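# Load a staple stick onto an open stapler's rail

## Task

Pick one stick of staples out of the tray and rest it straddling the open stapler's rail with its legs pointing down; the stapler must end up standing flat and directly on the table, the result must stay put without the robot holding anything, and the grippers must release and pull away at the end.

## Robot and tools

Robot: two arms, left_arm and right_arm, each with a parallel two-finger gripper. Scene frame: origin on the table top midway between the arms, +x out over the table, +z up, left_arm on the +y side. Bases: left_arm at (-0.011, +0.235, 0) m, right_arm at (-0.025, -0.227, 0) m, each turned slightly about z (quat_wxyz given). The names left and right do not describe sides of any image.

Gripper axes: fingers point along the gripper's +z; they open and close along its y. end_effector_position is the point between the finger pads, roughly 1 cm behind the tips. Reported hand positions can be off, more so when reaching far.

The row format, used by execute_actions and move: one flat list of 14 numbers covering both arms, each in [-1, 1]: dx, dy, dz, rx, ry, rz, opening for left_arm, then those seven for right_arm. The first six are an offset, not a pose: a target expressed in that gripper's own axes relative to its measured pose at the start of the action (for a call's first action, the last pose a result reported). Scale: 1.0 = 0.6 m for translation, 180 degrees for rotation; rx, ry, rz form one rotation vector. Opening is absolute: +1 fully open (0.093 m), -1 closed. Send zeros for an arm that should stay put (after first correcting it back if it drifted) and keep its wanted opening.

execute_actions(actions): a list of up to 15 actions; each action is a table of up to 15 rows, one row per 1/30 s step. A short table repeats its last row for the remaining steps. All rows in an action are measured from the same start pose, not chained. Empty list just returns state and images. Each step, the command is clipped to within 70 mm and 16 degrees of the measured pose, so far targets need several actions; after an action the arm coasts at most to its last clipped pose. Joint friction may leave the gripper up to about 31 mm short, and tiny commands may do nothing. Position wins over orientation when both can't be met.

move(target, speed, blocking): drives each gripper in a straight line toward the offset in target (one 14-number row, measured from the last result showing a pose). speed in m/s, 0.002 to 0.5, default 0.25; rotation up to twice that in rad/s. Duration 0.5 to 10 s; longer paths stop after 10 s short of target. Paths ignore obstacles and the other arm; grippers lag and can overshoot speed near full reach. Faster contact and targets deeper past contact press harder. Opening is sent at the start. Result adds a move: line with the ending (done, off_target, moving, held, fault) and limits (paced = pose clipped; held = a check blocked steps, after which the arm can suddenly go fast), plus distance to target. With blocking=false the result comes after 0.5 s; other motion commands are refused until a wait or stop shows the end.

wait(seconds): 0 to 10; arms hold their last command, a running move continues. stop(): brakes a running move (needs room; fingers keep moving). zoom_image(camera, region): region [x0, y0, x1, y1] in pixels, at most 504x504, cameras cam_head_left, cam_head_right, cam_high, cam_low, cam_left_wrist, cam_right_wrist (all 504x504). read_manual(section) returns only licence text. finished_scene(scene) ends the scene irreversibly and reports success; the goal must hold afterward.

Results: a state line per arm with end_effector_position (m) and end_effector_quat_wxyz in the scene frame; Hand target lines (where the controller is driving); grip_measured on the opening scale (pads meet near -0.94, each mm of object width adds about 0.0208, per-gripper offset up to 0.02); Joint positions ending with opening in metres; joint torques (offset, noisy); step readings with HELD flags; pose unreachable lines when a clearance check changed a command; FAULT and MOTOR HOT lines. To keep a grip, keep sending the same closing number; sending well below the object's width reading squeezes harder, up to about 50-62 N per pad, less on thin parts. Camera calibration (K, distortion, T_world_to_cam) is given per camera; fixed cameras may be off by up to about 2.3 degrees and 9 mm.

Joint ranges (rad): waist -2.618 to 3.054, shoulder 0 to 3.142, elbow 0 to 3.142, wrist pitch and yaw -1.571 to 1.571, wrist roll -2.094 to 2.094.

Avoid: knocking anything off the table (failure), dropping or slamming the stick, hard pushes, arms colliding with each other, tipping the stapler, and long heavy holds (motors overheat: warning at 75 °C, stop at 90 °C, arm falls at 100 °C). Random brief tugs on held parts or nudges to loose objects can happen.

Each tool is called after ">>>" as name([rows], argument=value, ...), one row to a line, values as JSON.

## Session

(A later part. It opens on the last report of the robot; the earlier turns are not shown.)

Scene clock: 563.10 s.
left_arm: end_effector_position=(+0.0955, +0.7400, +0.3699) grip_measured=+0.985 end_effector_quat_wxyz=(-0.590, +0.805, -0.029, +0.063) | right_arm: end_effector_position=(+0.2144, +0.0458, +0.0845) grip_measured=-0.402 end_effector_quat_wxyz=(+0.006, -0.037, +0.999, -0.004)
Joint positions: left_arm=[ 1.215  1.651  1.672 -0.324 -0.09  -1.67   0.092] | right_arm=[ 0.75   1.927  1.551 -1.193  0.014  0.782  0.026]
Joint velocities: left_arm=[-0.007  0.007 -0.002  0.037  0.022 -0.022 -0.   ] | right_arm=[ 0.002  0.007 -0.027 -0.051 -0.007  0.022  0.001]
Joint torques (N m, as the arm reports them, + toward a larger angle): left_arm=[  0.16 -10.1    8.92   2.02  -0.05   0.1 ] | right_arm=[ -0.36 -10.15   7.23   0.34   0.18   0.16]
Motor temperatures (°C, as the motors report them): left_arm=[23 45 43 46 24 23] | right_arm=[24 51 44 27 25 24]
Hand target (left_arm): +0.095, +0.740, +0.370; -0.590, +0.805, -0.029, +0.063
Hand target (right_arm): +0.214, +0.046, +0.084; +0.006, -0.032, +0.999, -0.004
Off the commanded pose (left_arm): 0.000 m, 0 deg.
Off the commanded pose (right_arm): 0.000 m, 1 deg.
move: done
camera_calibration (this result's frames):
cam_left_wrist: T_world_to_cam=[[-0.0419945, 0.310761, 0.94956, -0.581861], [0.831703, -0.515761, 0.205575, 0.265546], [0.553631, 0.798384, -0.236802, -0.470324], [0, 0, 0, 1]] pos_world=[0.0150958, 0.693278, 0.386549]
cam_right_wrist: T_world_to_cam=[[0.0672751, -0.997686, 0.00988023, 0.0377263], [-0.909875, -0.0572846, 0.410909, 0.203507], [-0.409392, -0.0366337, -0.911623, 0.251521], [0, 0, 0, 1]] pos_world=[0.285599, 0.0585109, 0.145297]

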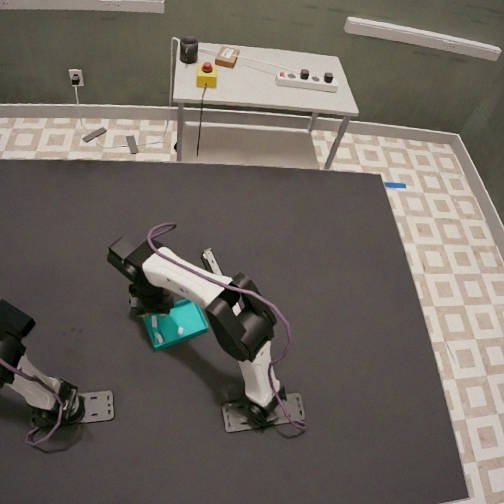

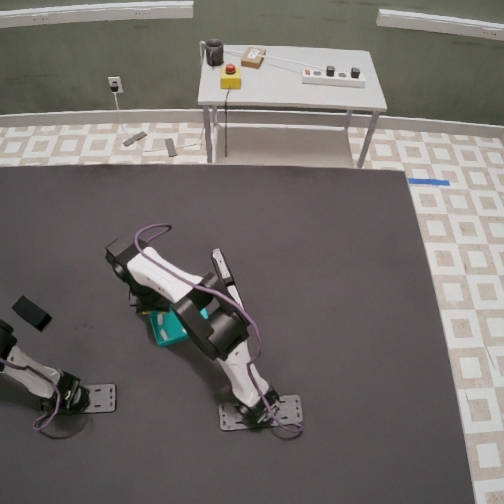

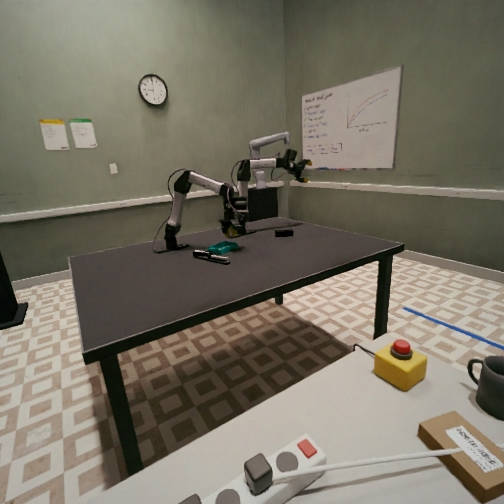

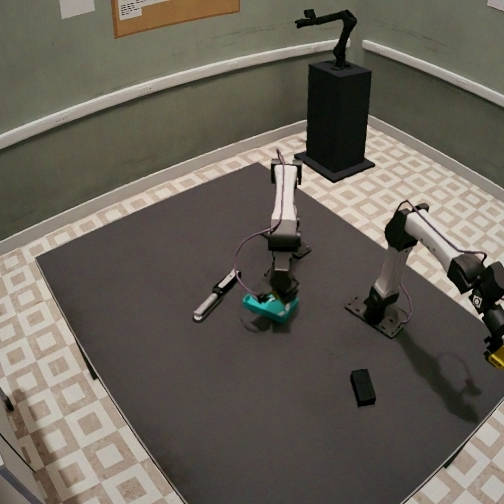

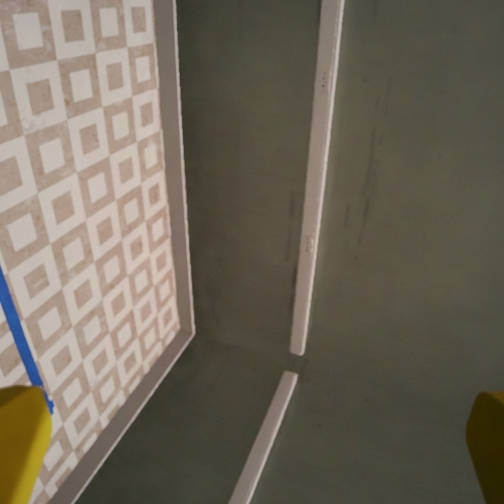

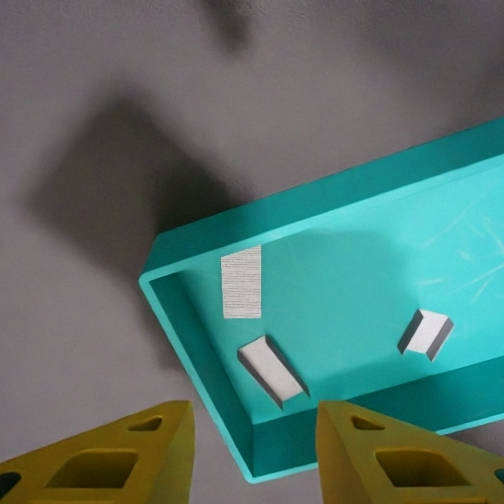

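>>> move(target=[0,0,0,0,0,0,1,0,0.005,0,-0.11,0,0,-0.45], speed=0.1)

>>> move(target=[0,0,0,0,0,0,1,0,-0.012,0.05,0,0,0,-0.45], speed=0.06)

Scene clock: 579.17 s.
left_arm: end_effector_position=(+0.0955, +0.7400, +0.3699) grip_measured=+0.985 end_effector_quat_wxyz=(-0.590, +0.805, -0.029, +0.063) | right_arm: end_effector_position=(+0.2162, +0.0514, +0.0848) grip_measured=-0.448 end_effector_quat_wxyz=(+0.002, -0.035, +0.986, +0.161)
Joint positions: left_arm=[ 1.215  1.651  1.672 -0.324 -0.09  -1.67   0.092] | right_arm=[ 0.64   1.754  1.289 -0.886 -0.24   0.703  0.024]
Joint velocities: left_arm=[-0.007 -0.002 -0.007 -0.037 -0.007 -0.022 -0.001] | right_arm=[ 0.007  0.002 -0.002  0.051  0.007 -0.051 -0.001]
Joint torques (N m, as the arm reports them, + toward a larger angle): left_arm=[  0.23 -10.21   9.02   2.02  -0.04   0.1 ] | right_arm=[-0.89 -9.7   5.86  0.87 -0.12 -0.11]
Motor temperatures (°C, as the motors report them): left_arm=[23 45 43 46 24 23] | right_arm=[24 51 44 27 25 24]
Hand target (left_arm): +0.095, +0.740, +0.370; -0.590, +0.805, -0.029, +0.063
Hand target (right_arm): +0.214, +0.049, +0.084; +0.001, -0.037, +0.985, +0.167
Off the commanded pose (left_arm): 0.000 m, 0 deg.
Off the commanded pose (right_arm): 0.003 m, 1 deg.
move: done
camera_calibration (this result's frames):
cam_left_wrist: T_world_to_cam=[[-0.0419945, 0.310761, 0.94956, -0.581861], [0.831703, -0.515761, 0.205575, 0.265546], [0.553631, 0.798384, -0.236802, -0.470324], [0, 0, 0, 1]] pos_world=[0.0150958, 0.693278, 0.386549]
cam_right_wrist: T_world_to_cam=[[0.0633628, -0.946628, -0.31604, 0.0690732], [-0.902345, -0.189623, 0.387062, 0.212552], [-0.426332, 0.260651, -0.8662, 0.237332], [0, 0, 0, 1]] pos_world=[0.288601, 0.0438305, 0.145136]

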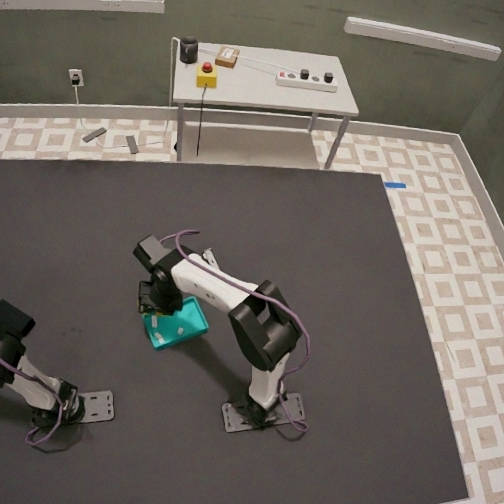

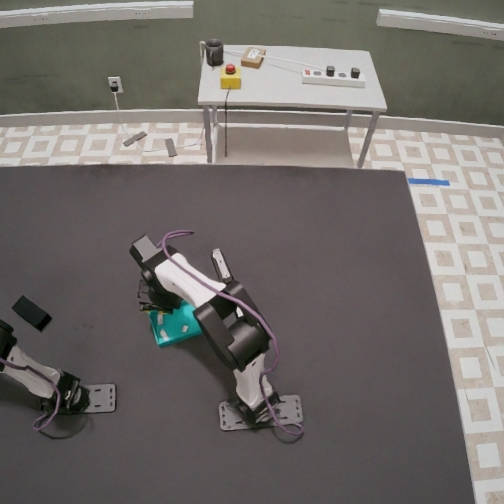

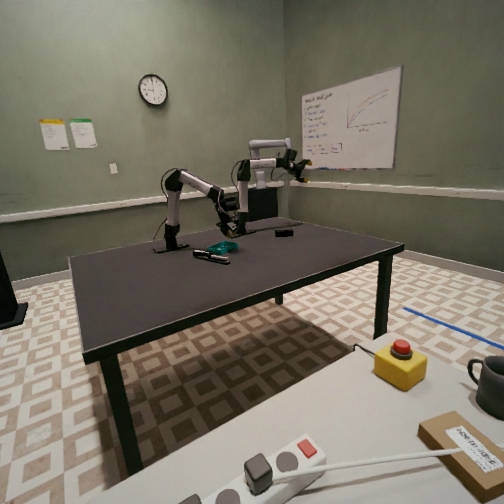

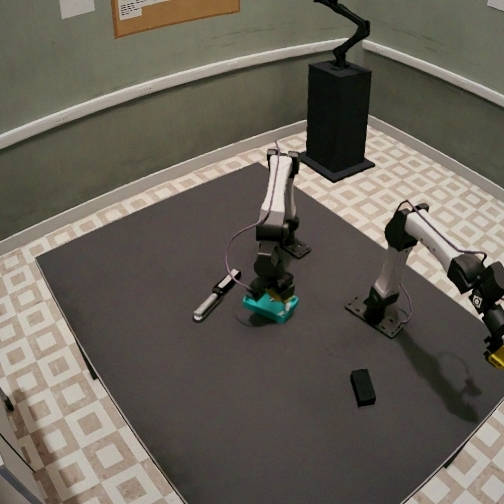

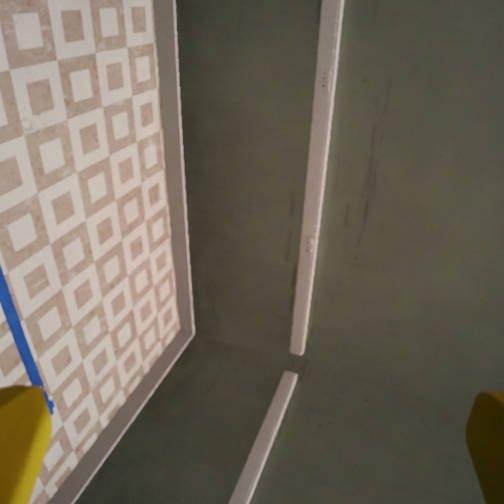

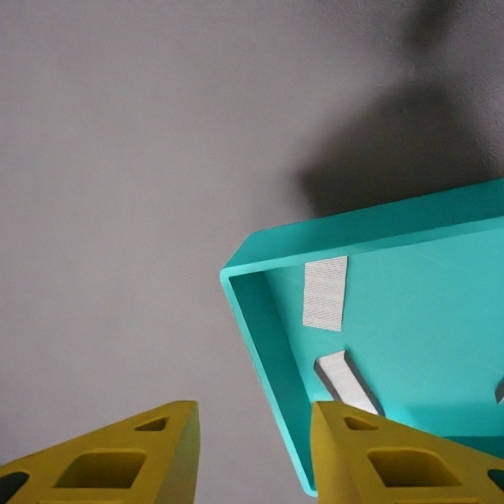

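Scene clock: 580.20 s.
left_arm: end_effector_position=(+0.0955, +0.7400, +0.3699) grip_measured=+0.985 end_effector_quat_wxyz=(-0.590, +0.805, -0.029, +0.063) | right_arm: end_effector_position=(+0.2209, +0.0558, +0.0650) grip_measured=-0.448 end_effector_quat_wxyz=(+0.011, -0.037, +0.985, +0.169)
Joint positions: left_arm=[ 1.215  1.651  1.672 -0.324 -0.09  -1.67   0.092] | right_arm=[ 0.64   1.778  1.23  -0.78  -0.24   0.703  0.024]
Joint velocities: left_arm=[-0.012  0.002 -0.002  0.022 -0.051 -0.051  0.001] | right_arm=[-0.007  0.002  0.007 -0.007  0.007 -0.051  0.   ]
Joint torques (N m, as the arm reports them, + toward a larger angle): left_arm=[  0.07 -10.12   9.02   2.    -0.03   0.11] | right_arm=[ 0.14 -7.59  6.01  0.89  0.    0.07]
Motor temperatures (°C, as the motors report them): left_arm=[23 45 43 46 24 23] | right_arm=[24 51 43 27 25 24]
Hand target (left_arm): +0.095, +0.740, +0.370; -0.590, +0.805, -0.029, +0.063
Hand target (right_arm): +0.216, +0.054, +0.054; +0.002, -0.035, +0.986, +0.161
Off the commanded pose (left_arm): 0.000 m, 0 deg.
Off the commanded pose (right_arm): 0.012 m, 1 deg.
move: off_target (right_arm)
camera_calibration (this result's frames):
cam_left_wrist: T_world_to_cam=[[-0.0419945, 0.310761, 0.94956, -0.581861], [0.831703, -0.515761, 0.205575, 0.265546], [0.553631, 0.798384, -0.236802, -0.470324], [0, 0, 0, 1]] pos_world=[0.0150958, 0.693278, 0.386549]
cam_right_wrist: T_world_to_cam=[[0.0692425, -0.941174, -0.330751, 0.0659971], [-0.909203, -0.195983, 0.367343, 0.228446], [-0.410556, 0.275284, -0.869289, 0.216938], [0, 0, 0, 1]] pos_world=[0.292199, 0.0471669, 0.126492]

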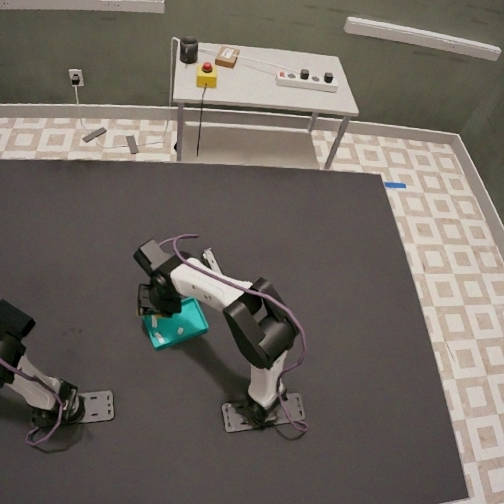

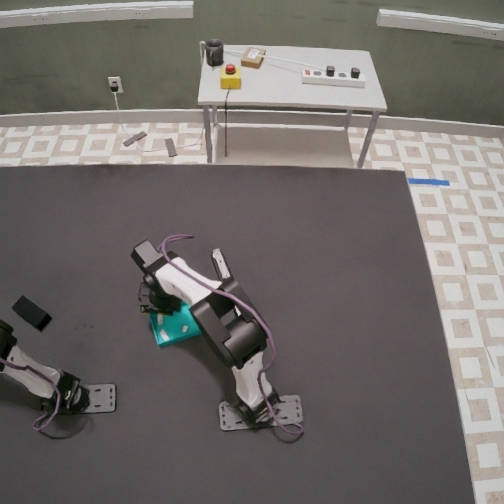

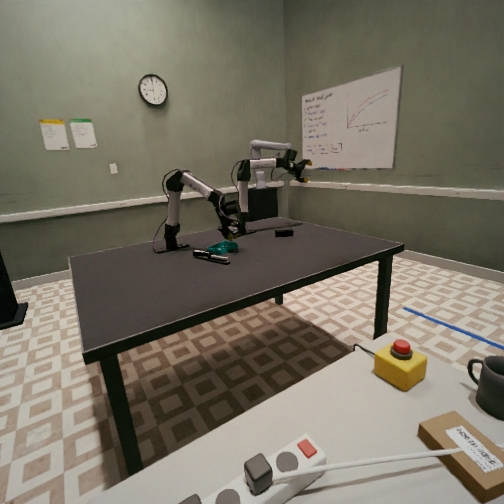

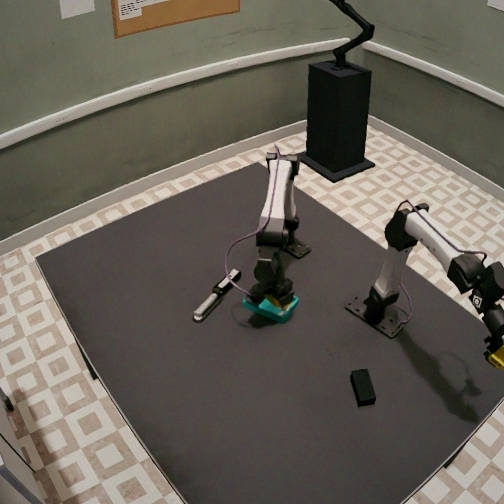

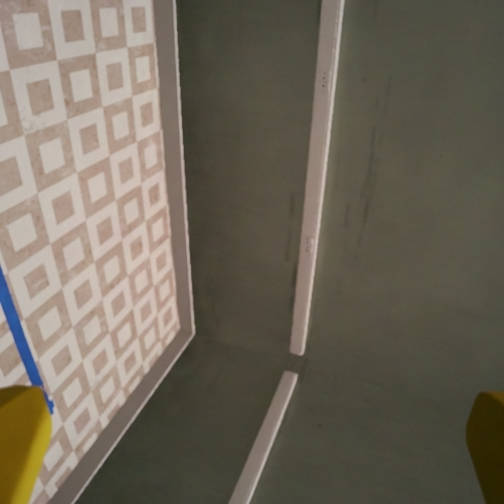

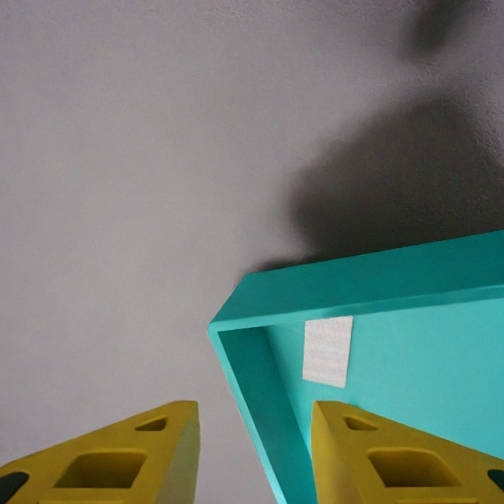

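>>> move(target=[0,0,0,0,0,0,1,0.016,-0.018,0.047,0,0,0,-0.52], speed=0.05)

Scene clock: 592.27 s.
left_arm: end_effector_position=(+0.0955, +0.7400, +0.3699) grip_measured=+0.985 end_effector_quat_wxyz=(-0.590, +0.805, -0.029, +0.063) | right_arm: end_effector_position=(+0.2178, +0.0567, +0.0457) grip_measured=-0.518 end_effector_quat_wxyz=(+0.021, -0.039, +0.983, +0.178)
Joint positions: left_arm=[ 1.215  1.651  1.672 -0.324 -0.09  -1.67   0.092] | right_arm=[ 0.648  1.778  1.141 -0.663 -0.24   0.709  0.02 ]
Joint velocities: left_arm=[ 0.002 -0.022 -0.012 -0.022 -0.022  0.022  0.   ] | right_arm=[-0.007 -0.002 -0.012  0.066 -0.037 -0.051 -0.   ]
Joint torques (N m, as the arm reports them, + toward a larger angle): left_arm=[  0.17 -10.14   8.93   2.02  -0.06   0.11] | right_arm=[ 0.36 -7.54  5.6   1.02  0.    0.08]
Motor temperatures (°C, as the motors report them): left_arm=[23 45 43 46 24 23] | right_arm=[24 49 43 27 25 24]
Hand target (left_arm): +0.095, +0.740, +0.370; -0.590, +0.805, -0.029, +0.063
Hand target (right_arm): +0.212, +0.055, +0.035; +0.011, -0.037, +0.985, +0.169
Off the commanded pose (left_arm): 0.000 m, 0 deg.
Off the commanded pose (right_arm): 0.013 m, 2 deg.
move: off_target (right_arm)
camera_calibration (this result's frames):
cam_left_wrist: T_world_to_cam=[[-0.0419945, 0.310761, 0.94956, -0.581861], [0.831703, -0.515761, 0.205575, 0.265546], [0.553631, 0.798384, -0.236802, -0.470324], [0, 0, 0, 1]] pos_world=[0.0150958, 0.693278, 0.386549]
cam_right_wrist: T_world_to_cam=[[0.0764496, -0.934598, -0.347394, 0.0595294], [-0.915394, -0.203898, 0.347101, 0.235623], [-0.395233, 0.291466, -0.871113, 0.194395], [0, 0, 0, 1]] pos_world=[0.287968, 0.0470195, 0.108235]

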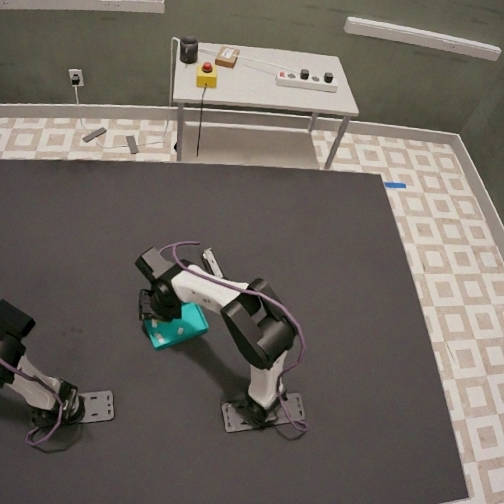

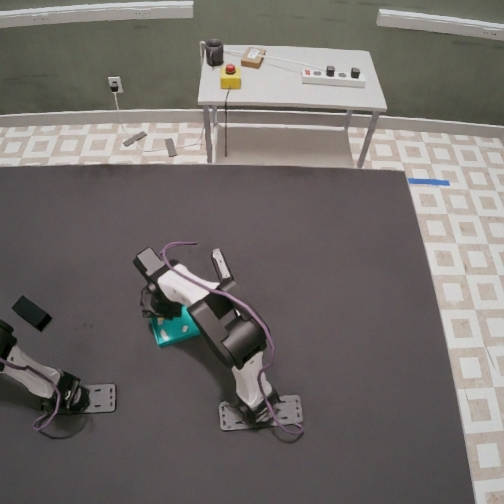

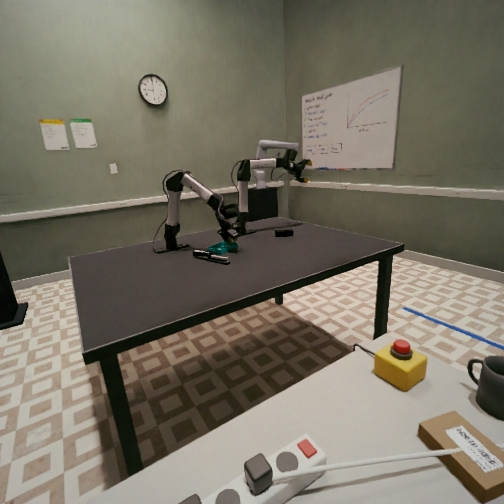

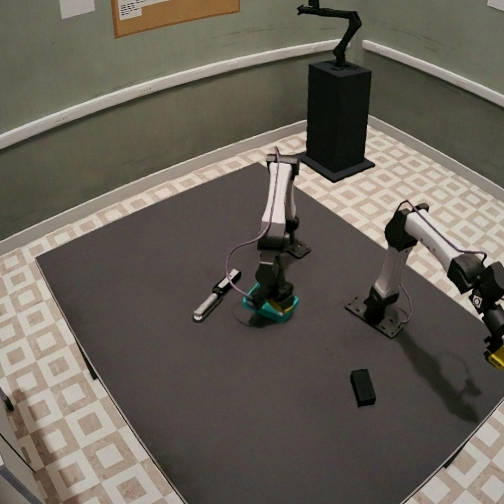

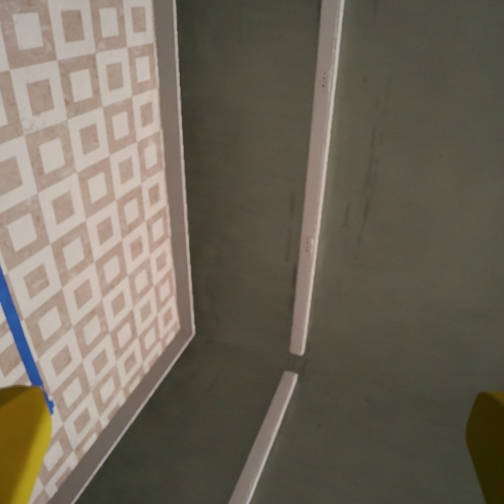

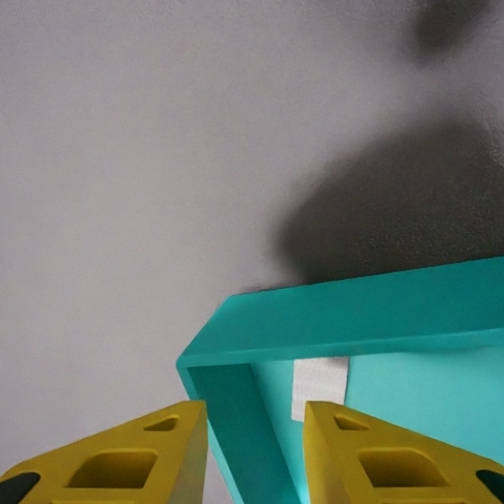

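>>> move(target=[0,0,0,0,0,0,1,0.015,-0.022,0.022,0,0,0,-0.52], speed=0.04)

Scene clock: 601.90 s.
left_arm: end_effector_position=(+0.0955, +0.7400, +0.3699) grip_measured=+0.985 end_effector_quat_wxyz=(-0.590, +0.805, -0.029, +0.063) | right_arm: end_effector_position=(+0.2174, +0.0568, +0.0406) grip_measured=-0.518 end_effector_quat_wxyz=(+0.032, -0.041, +0.980, +0.190)
Joint positions: left_arm=[ 1.215  1.651  1.672 -0.324 -0.09  -1.67   0.092] | right_arm=[ 0.648  1.761  1.089 -0.593 -0.242  0.709  0.02 ]
Joint velocities: left_arm=[-0.002  0.007 -0.007  0.022  0.007 -0.066 -0.001] | right_arm=[ 0.002 -0.012 -0.017  0.007  0.037  0.022 -0.001]
Joint torques (N m, as the arm reports them, + toward a larger angle): left_arm=[  0.13 -10.11   8.95   2.02  -0.04   0.09] | right_arm=[-0.51 -7.88  4.58  0.92  0.04  0.  ]
Motor temperatures (°C, as the motors report them): left_arm=[23 45 43 46 24 23] | right_arm=[24 48 42 28 25 24]
Hand target (left_arm): +0.095, +0.740, +0.370; -0.590, +0.805, -0.029, +0.063
Hand target (right_arm): +0.210, +0.049, +0.028; +0.020, -0.039, +0.983, +0.178
Off the commanded pose (left_arm): 0.000 m, 0 deg.
Off the commanded pose (right_arm): 0.017 m, 2 deg.
move: off_target (right_arm)
camera_calibration (this result's frames):
cam_left_wrist: T_world_to_cam=[[-0.0419945, 0.310761, 0.94956, -0.581861], [0.831703, -0.515761, 0.205575, 0.265546], [0.553631, 0.798384, -0.236802, -0.470324], [0, 0, 0, 1]] pos_world=[0.0150958, 0.693278, 0.386549]
cam_right_wrist: T_world_to_cam=[[0.0853665, -0.925639, -0.368654, 0.0563124], [-0.923008, -0.212801, 0.32058, 0.2402], [-0.375191, 0.312904, -0.872538, 0.184298], [0, 0, 0, 1]] pos_world=[0.286046, 0.0455723, 0.104563]

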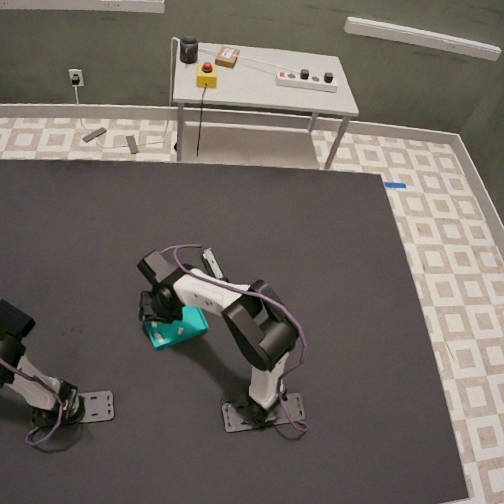

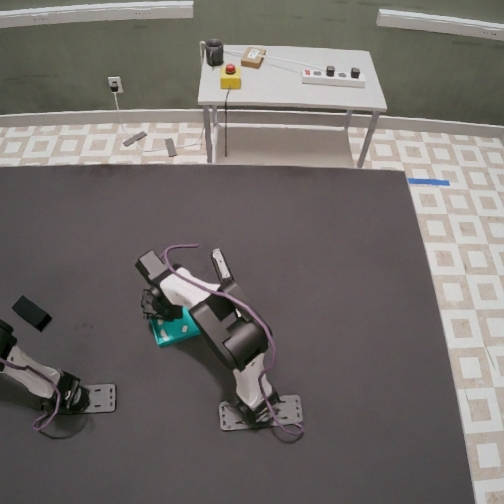

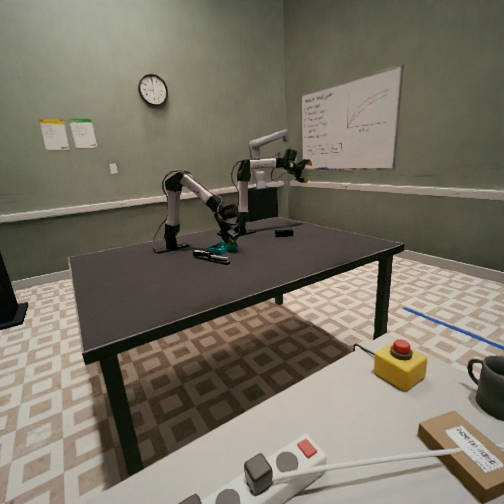

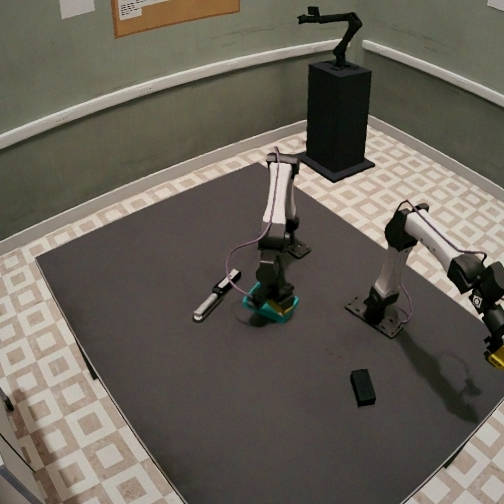

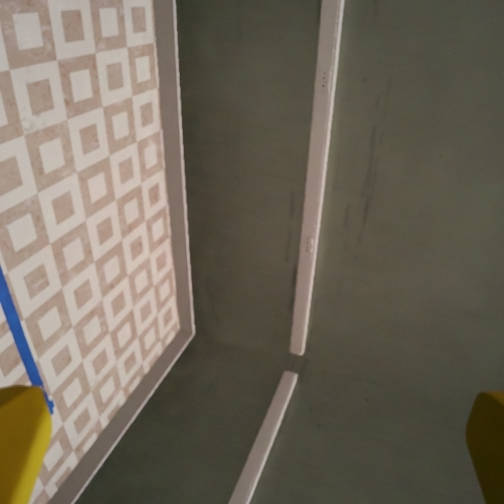

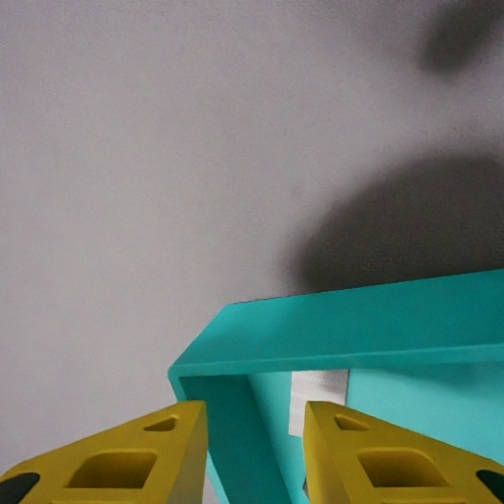

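>>> execute_actions([
  [[0,0,0,0,0,0,1,0.025,-0.028,-0.008,0,0,0,-0.52]],
  [[0,0,0,0,0,0,1,0,0,0,0,0,0,-0.52]],
])

Scene clock: 615.43 s.
left_arm: end_effector_position=(+0.0955, +0.7400, +0.3699) grip_measured=+0.985 end_effector_quat_wxyz=(-0.590, +0.805, -0.029, +0.063) | right_arm: end_effector_position=(+0.2054, +0.0435, +0.0391) grip_measured=-0.518 end_effector_quat_wxyz=(+0.033, -0.040, +0.980, +0.190)
Joint positions: left_arm=[ 1.215  1.651  1.672 -0.324 -0.09  -1.67   0.092] | right_arm=[ 0.643  1.7    1.009 -0.575 -0.243  0.706  0.02 ]
Joint velocities: left_arm=[ 0.007  0.007 -0.007  0.022 -0.007 -0.051 -0.001] | right_arm=[-0.017 -0.007  0.017 -0.066 -0.037  0.022 -0.001]
Joint torques (N m, as the arm reports them, + toward a larger angle): left_arm=[  0.09 -10.14   8.97   2.01  -0.03   0.1 ] | right_arm=[-0.39 -7.86  7.45  0.95 -0.01  0.03]
Motor temperatures (°C, as the motors report them): left_arm=[23 45 43 46 24 23] | right_arm=[24 47 41 28 25 24]
Hand target (left_arm): +0.095, +0.740, +0.370; -0.590, +0.805, -0.029, +0.063
Hand target (right_arm): +0.205, +0.044, +0.039; +0.033, -0.040, +0.980, +0.190
Off the commanded pose (left_arm): 0.000 m, 0 deg.
Off the commanded pose (right_arm): 0.000 m, 0 deg.
Step readings (end_effector_position; steps 1 to 15: 1st action; 16 to 30: 2nd action):
0: left_arm (+0.0955, +0.7400, +0.3699) | right_arm (+0.2173, +0.0568, +0.0407)
1: left_arm (+0.0955, +0.7400, +0.3699) | right_arm (+0.2171, +0.0564, +0.0414)
2: left_arm (+0.0955, +0.7400, +0.3699) | right_arm (+0.2147, +0.0537, +0.0418)
4: left_arm (+0.0955, +0.7400, +0.3699) | right_arm (+0.2084, +0.0471, +0.0410)
8: left_arm (+0.0955, +0.7400, +0.3699) | right_arm (+0.2054, +0.0435, +0.0391)
15: left_arm (+0.0955, +0.7400, +0.3699) | right_arm (+0.2054, +0.0435, +0.0391)
16: left_arm (+0.0955, +0.7400, +0.3699) | right_arm (+0.2054, +0.0435, +0.0391)
17: left_arm (+0.0955, +0.7400, +0.3699) | right_arm (+0.2054, +0.0435, +0.0391)
19: left_arm (+0.0955, +0.7400, +0.3699) | right_arm (+0.2054, +0.0435, +0.0391)
23: left_arm (+0.0955, +0.7400, +0.3699) | right_arm (+0.2054, +0.0435, +0.0391)
30: end_effector_position above
camera_calibration (this result's frames):
cam_left_wrist: T_world_to_cam=[[-0.0419945, 0.310761, 0.94956, -0.581861], [0.831703, -0.515761, 0.205575, 0.265546], [0.553631, 0.798384, -0.236802, -0.470324], [0, 0, 0, 1]] pos_world=[0.0150958, 0.693278, 0.386549]
cam_right_wrist: T_world_to_cam=[[0.0841953, -0.925627, -0.368953, 0.0447564], [-0.923538, -0.211518, 0.319902, 0.22694], [-0.37415, 0.313808, -0.872661, 0.182434], [0, 0, 0, 1]] pos_world=[0.274077, 0.0321803, 0.103117]

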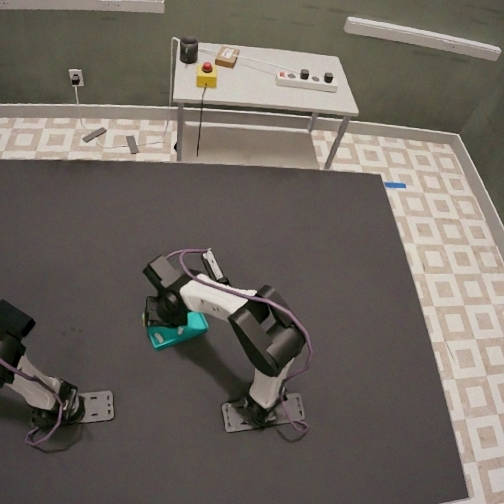

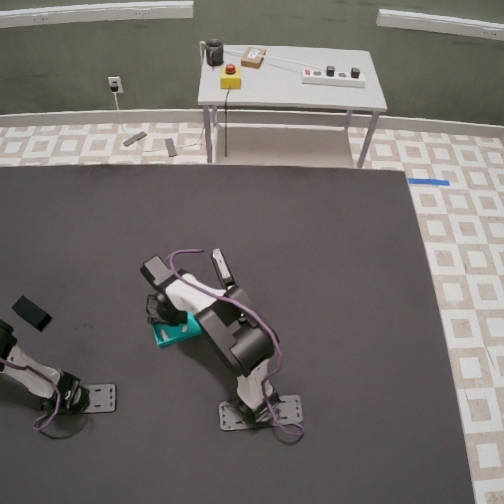

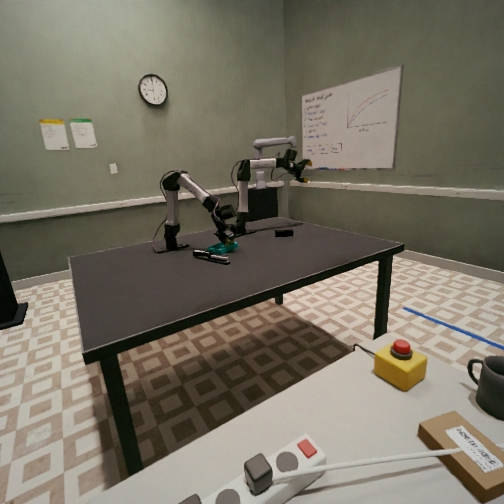

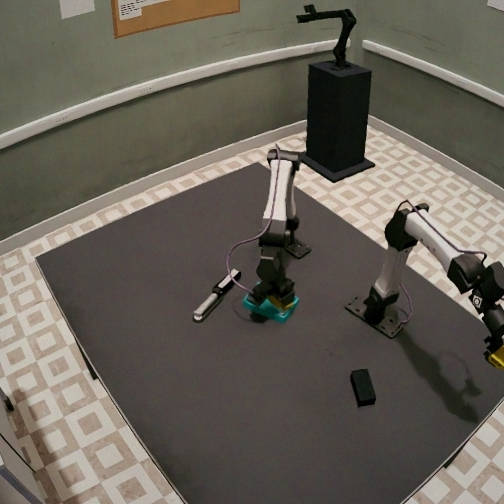

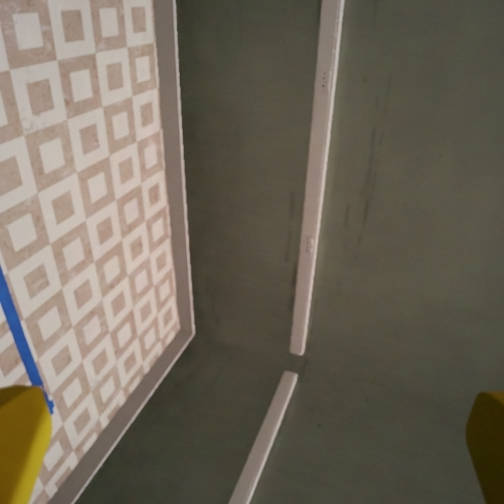

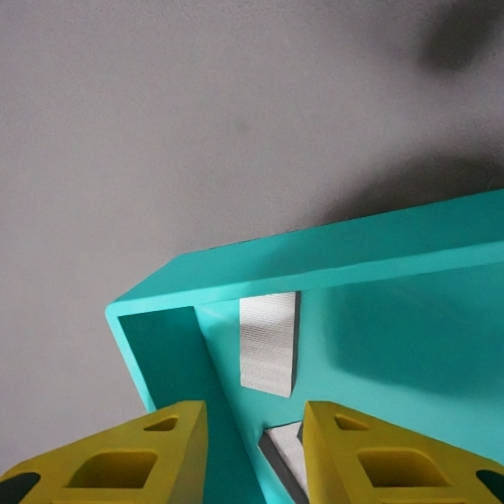

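>>> execute_actions([
  [[0,0,0,0,0,0,1,-0.008,0.003,0.03,0,0,0,-0.52]],
  [[0,0,0,0,0,0,1,0,0,0,0,0,0,-0.52]],
])

Scene clock: 621.90 s.
left_arm: end_effector_position=(+0.0955, +0.7400, +0.3699) grip_measured=+0.985 end_effector_quat_wxyz=(-0.590, +0.805, -0.029, +0.063) | right_arm: end_effector_position=(+0.2102, +0.0481, +0.0268) grip_measured=-0.518 end_effector_quat_wxyz=(+0.033, -0.040, +0.980, +0.190)
Joint positions: left_arm=[ 1.215  1.651  1.672 -0.324 -0.09  -1.67   0.092] | right_arm=[ 0.644  1.746  1.009 -0.529 -0.243  0.707  0.02 ]
Joint velocities: left_arm=[-0.002 -0.002 -0.017 -0.022  0.007  0.022  0.001] | right_arm=[-0.007  0.007 -0.012  0.022 -0.066  0.022  0.   ]
Joint torques (N m, as the arm reports them, + toward a larger angle): left_arm=[  0.2  -10.17   8.98   2.03  -0.05   0.08] | right_arm=[-0.4  -8.21  7.35  0.91  0.01 -0.01]
Motor temperatures (°C, as the motors report them): left_arm=[23 45 43 47 24 23] | right_arm=[24 47 41 28 25 24]
Hand target (left_arm): +0.095, +0.740, +0.370; -0.590, +0.805, -0.029, +0.063
Hand target (right_arm): +0.210, +0.048, +0.027; +0.033, -0.040, +0.980, +0.190
Off the commanded pose (left_arm): 0.000 m, 0 deg.
Off the commanded pose (right_arm): 0.000 m, 0 deg.
Step readings (end_effector_position; steps 1 to 15: 1st action; 16 to 30: 2nd action):
0: left_arm (+0.0955, +0.7400, +0.3699) | right_arm (+0.2054, +0.0435, +0.0391)
1: left_arm (+0.0955, +0.7400, +0.3699) | right_arm (+0.2059, +0.0440, +0.0382)
2: left_arm (+0.0955, +0.7400, +0.3699) | right_arm (+0.2074, +0.0453, +0.0363)
4: left_arm (+0.0955, +0.7400, +0.3699) | right_arm (+0.2086, +0.0465, +0.0306)
8: left_arm (+0.0955, +0.7400, +0.3699) | right_arm (+0.2092, +0.0472, +0.0264)
15: left_arm (+0.0955, +0.7400, +0.3699) | right_arm (+0.2102, +0.0481, +0.0268)
16: left_arm (+0.0955, +0.7400, +0.3699) | right_arm (+0.2102, +0.0481, +0.0268)
17: left_arm (+0.0955, +0.7400, +0.3699) | right_arm (+0.2102, +0.0481, +0.0268)
19: left_arm (+0.0955, +0.7400, +0.3699) | right_arm (+0.2102, +0.0481, +0.0268)
23: left_arm (+0.0955, +0.7400, +0.3699) | right_arm (+0.2102, +0.0481, +0.0268)
30: end_effector_position above
camera_calibration (this result's frames):
cam_left_wrist: T_world_to_cam=[[-0.0419945, 0.310761, 0.94956, -0.581861], [0.831703, -0.515761, 0.205575, 0.265546], [0.553631, 0.798384, -0.236802, -0.470324], [0, 0, 0, 1]] pos_world=[0.0150958, 0.693278, 0.386549]
cam_right_wrist: T_world_to_cam=[[0.0839631, -0.925809, -0.368547, 0.0441073], [-0.923308, -0.211383, 0.320655, 0.236168], [-0.37477, 0.31336, -0.872556, 0.172121], [0, 0, 0, 1]] pos_world=[0.278858, 0.0368211, 0.0907121]

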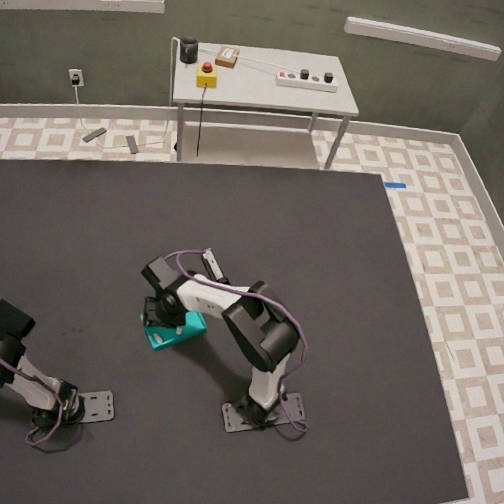

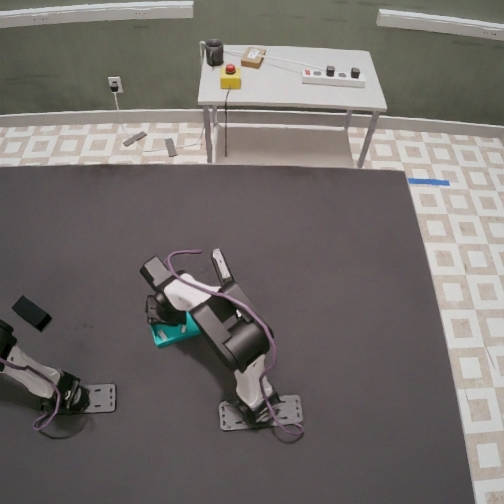

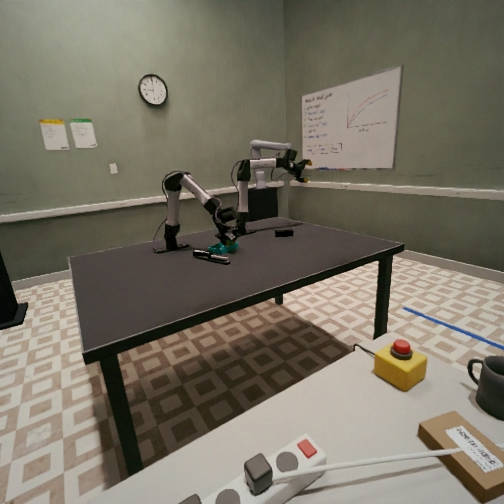

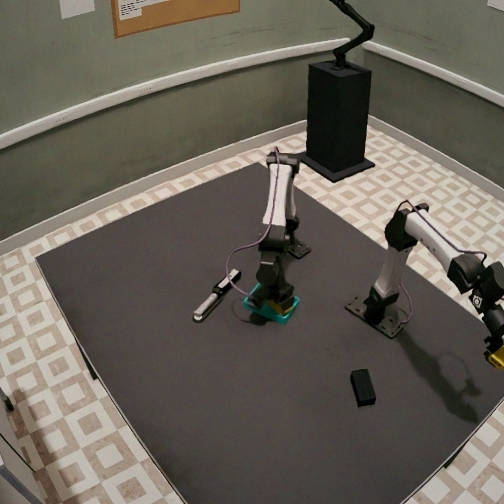

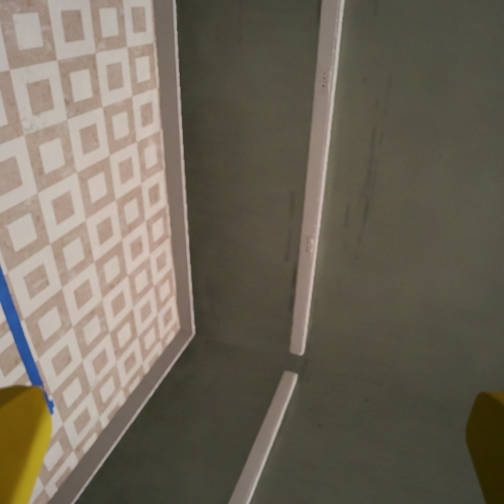

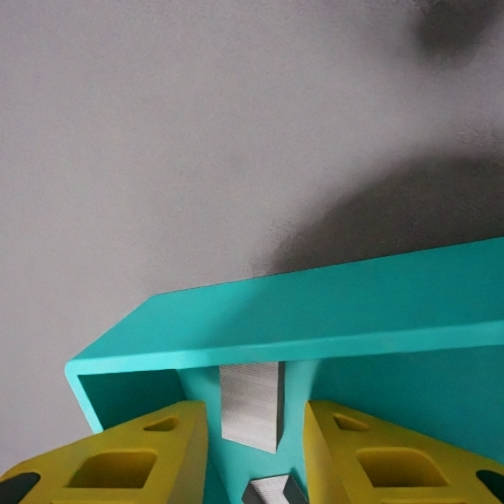

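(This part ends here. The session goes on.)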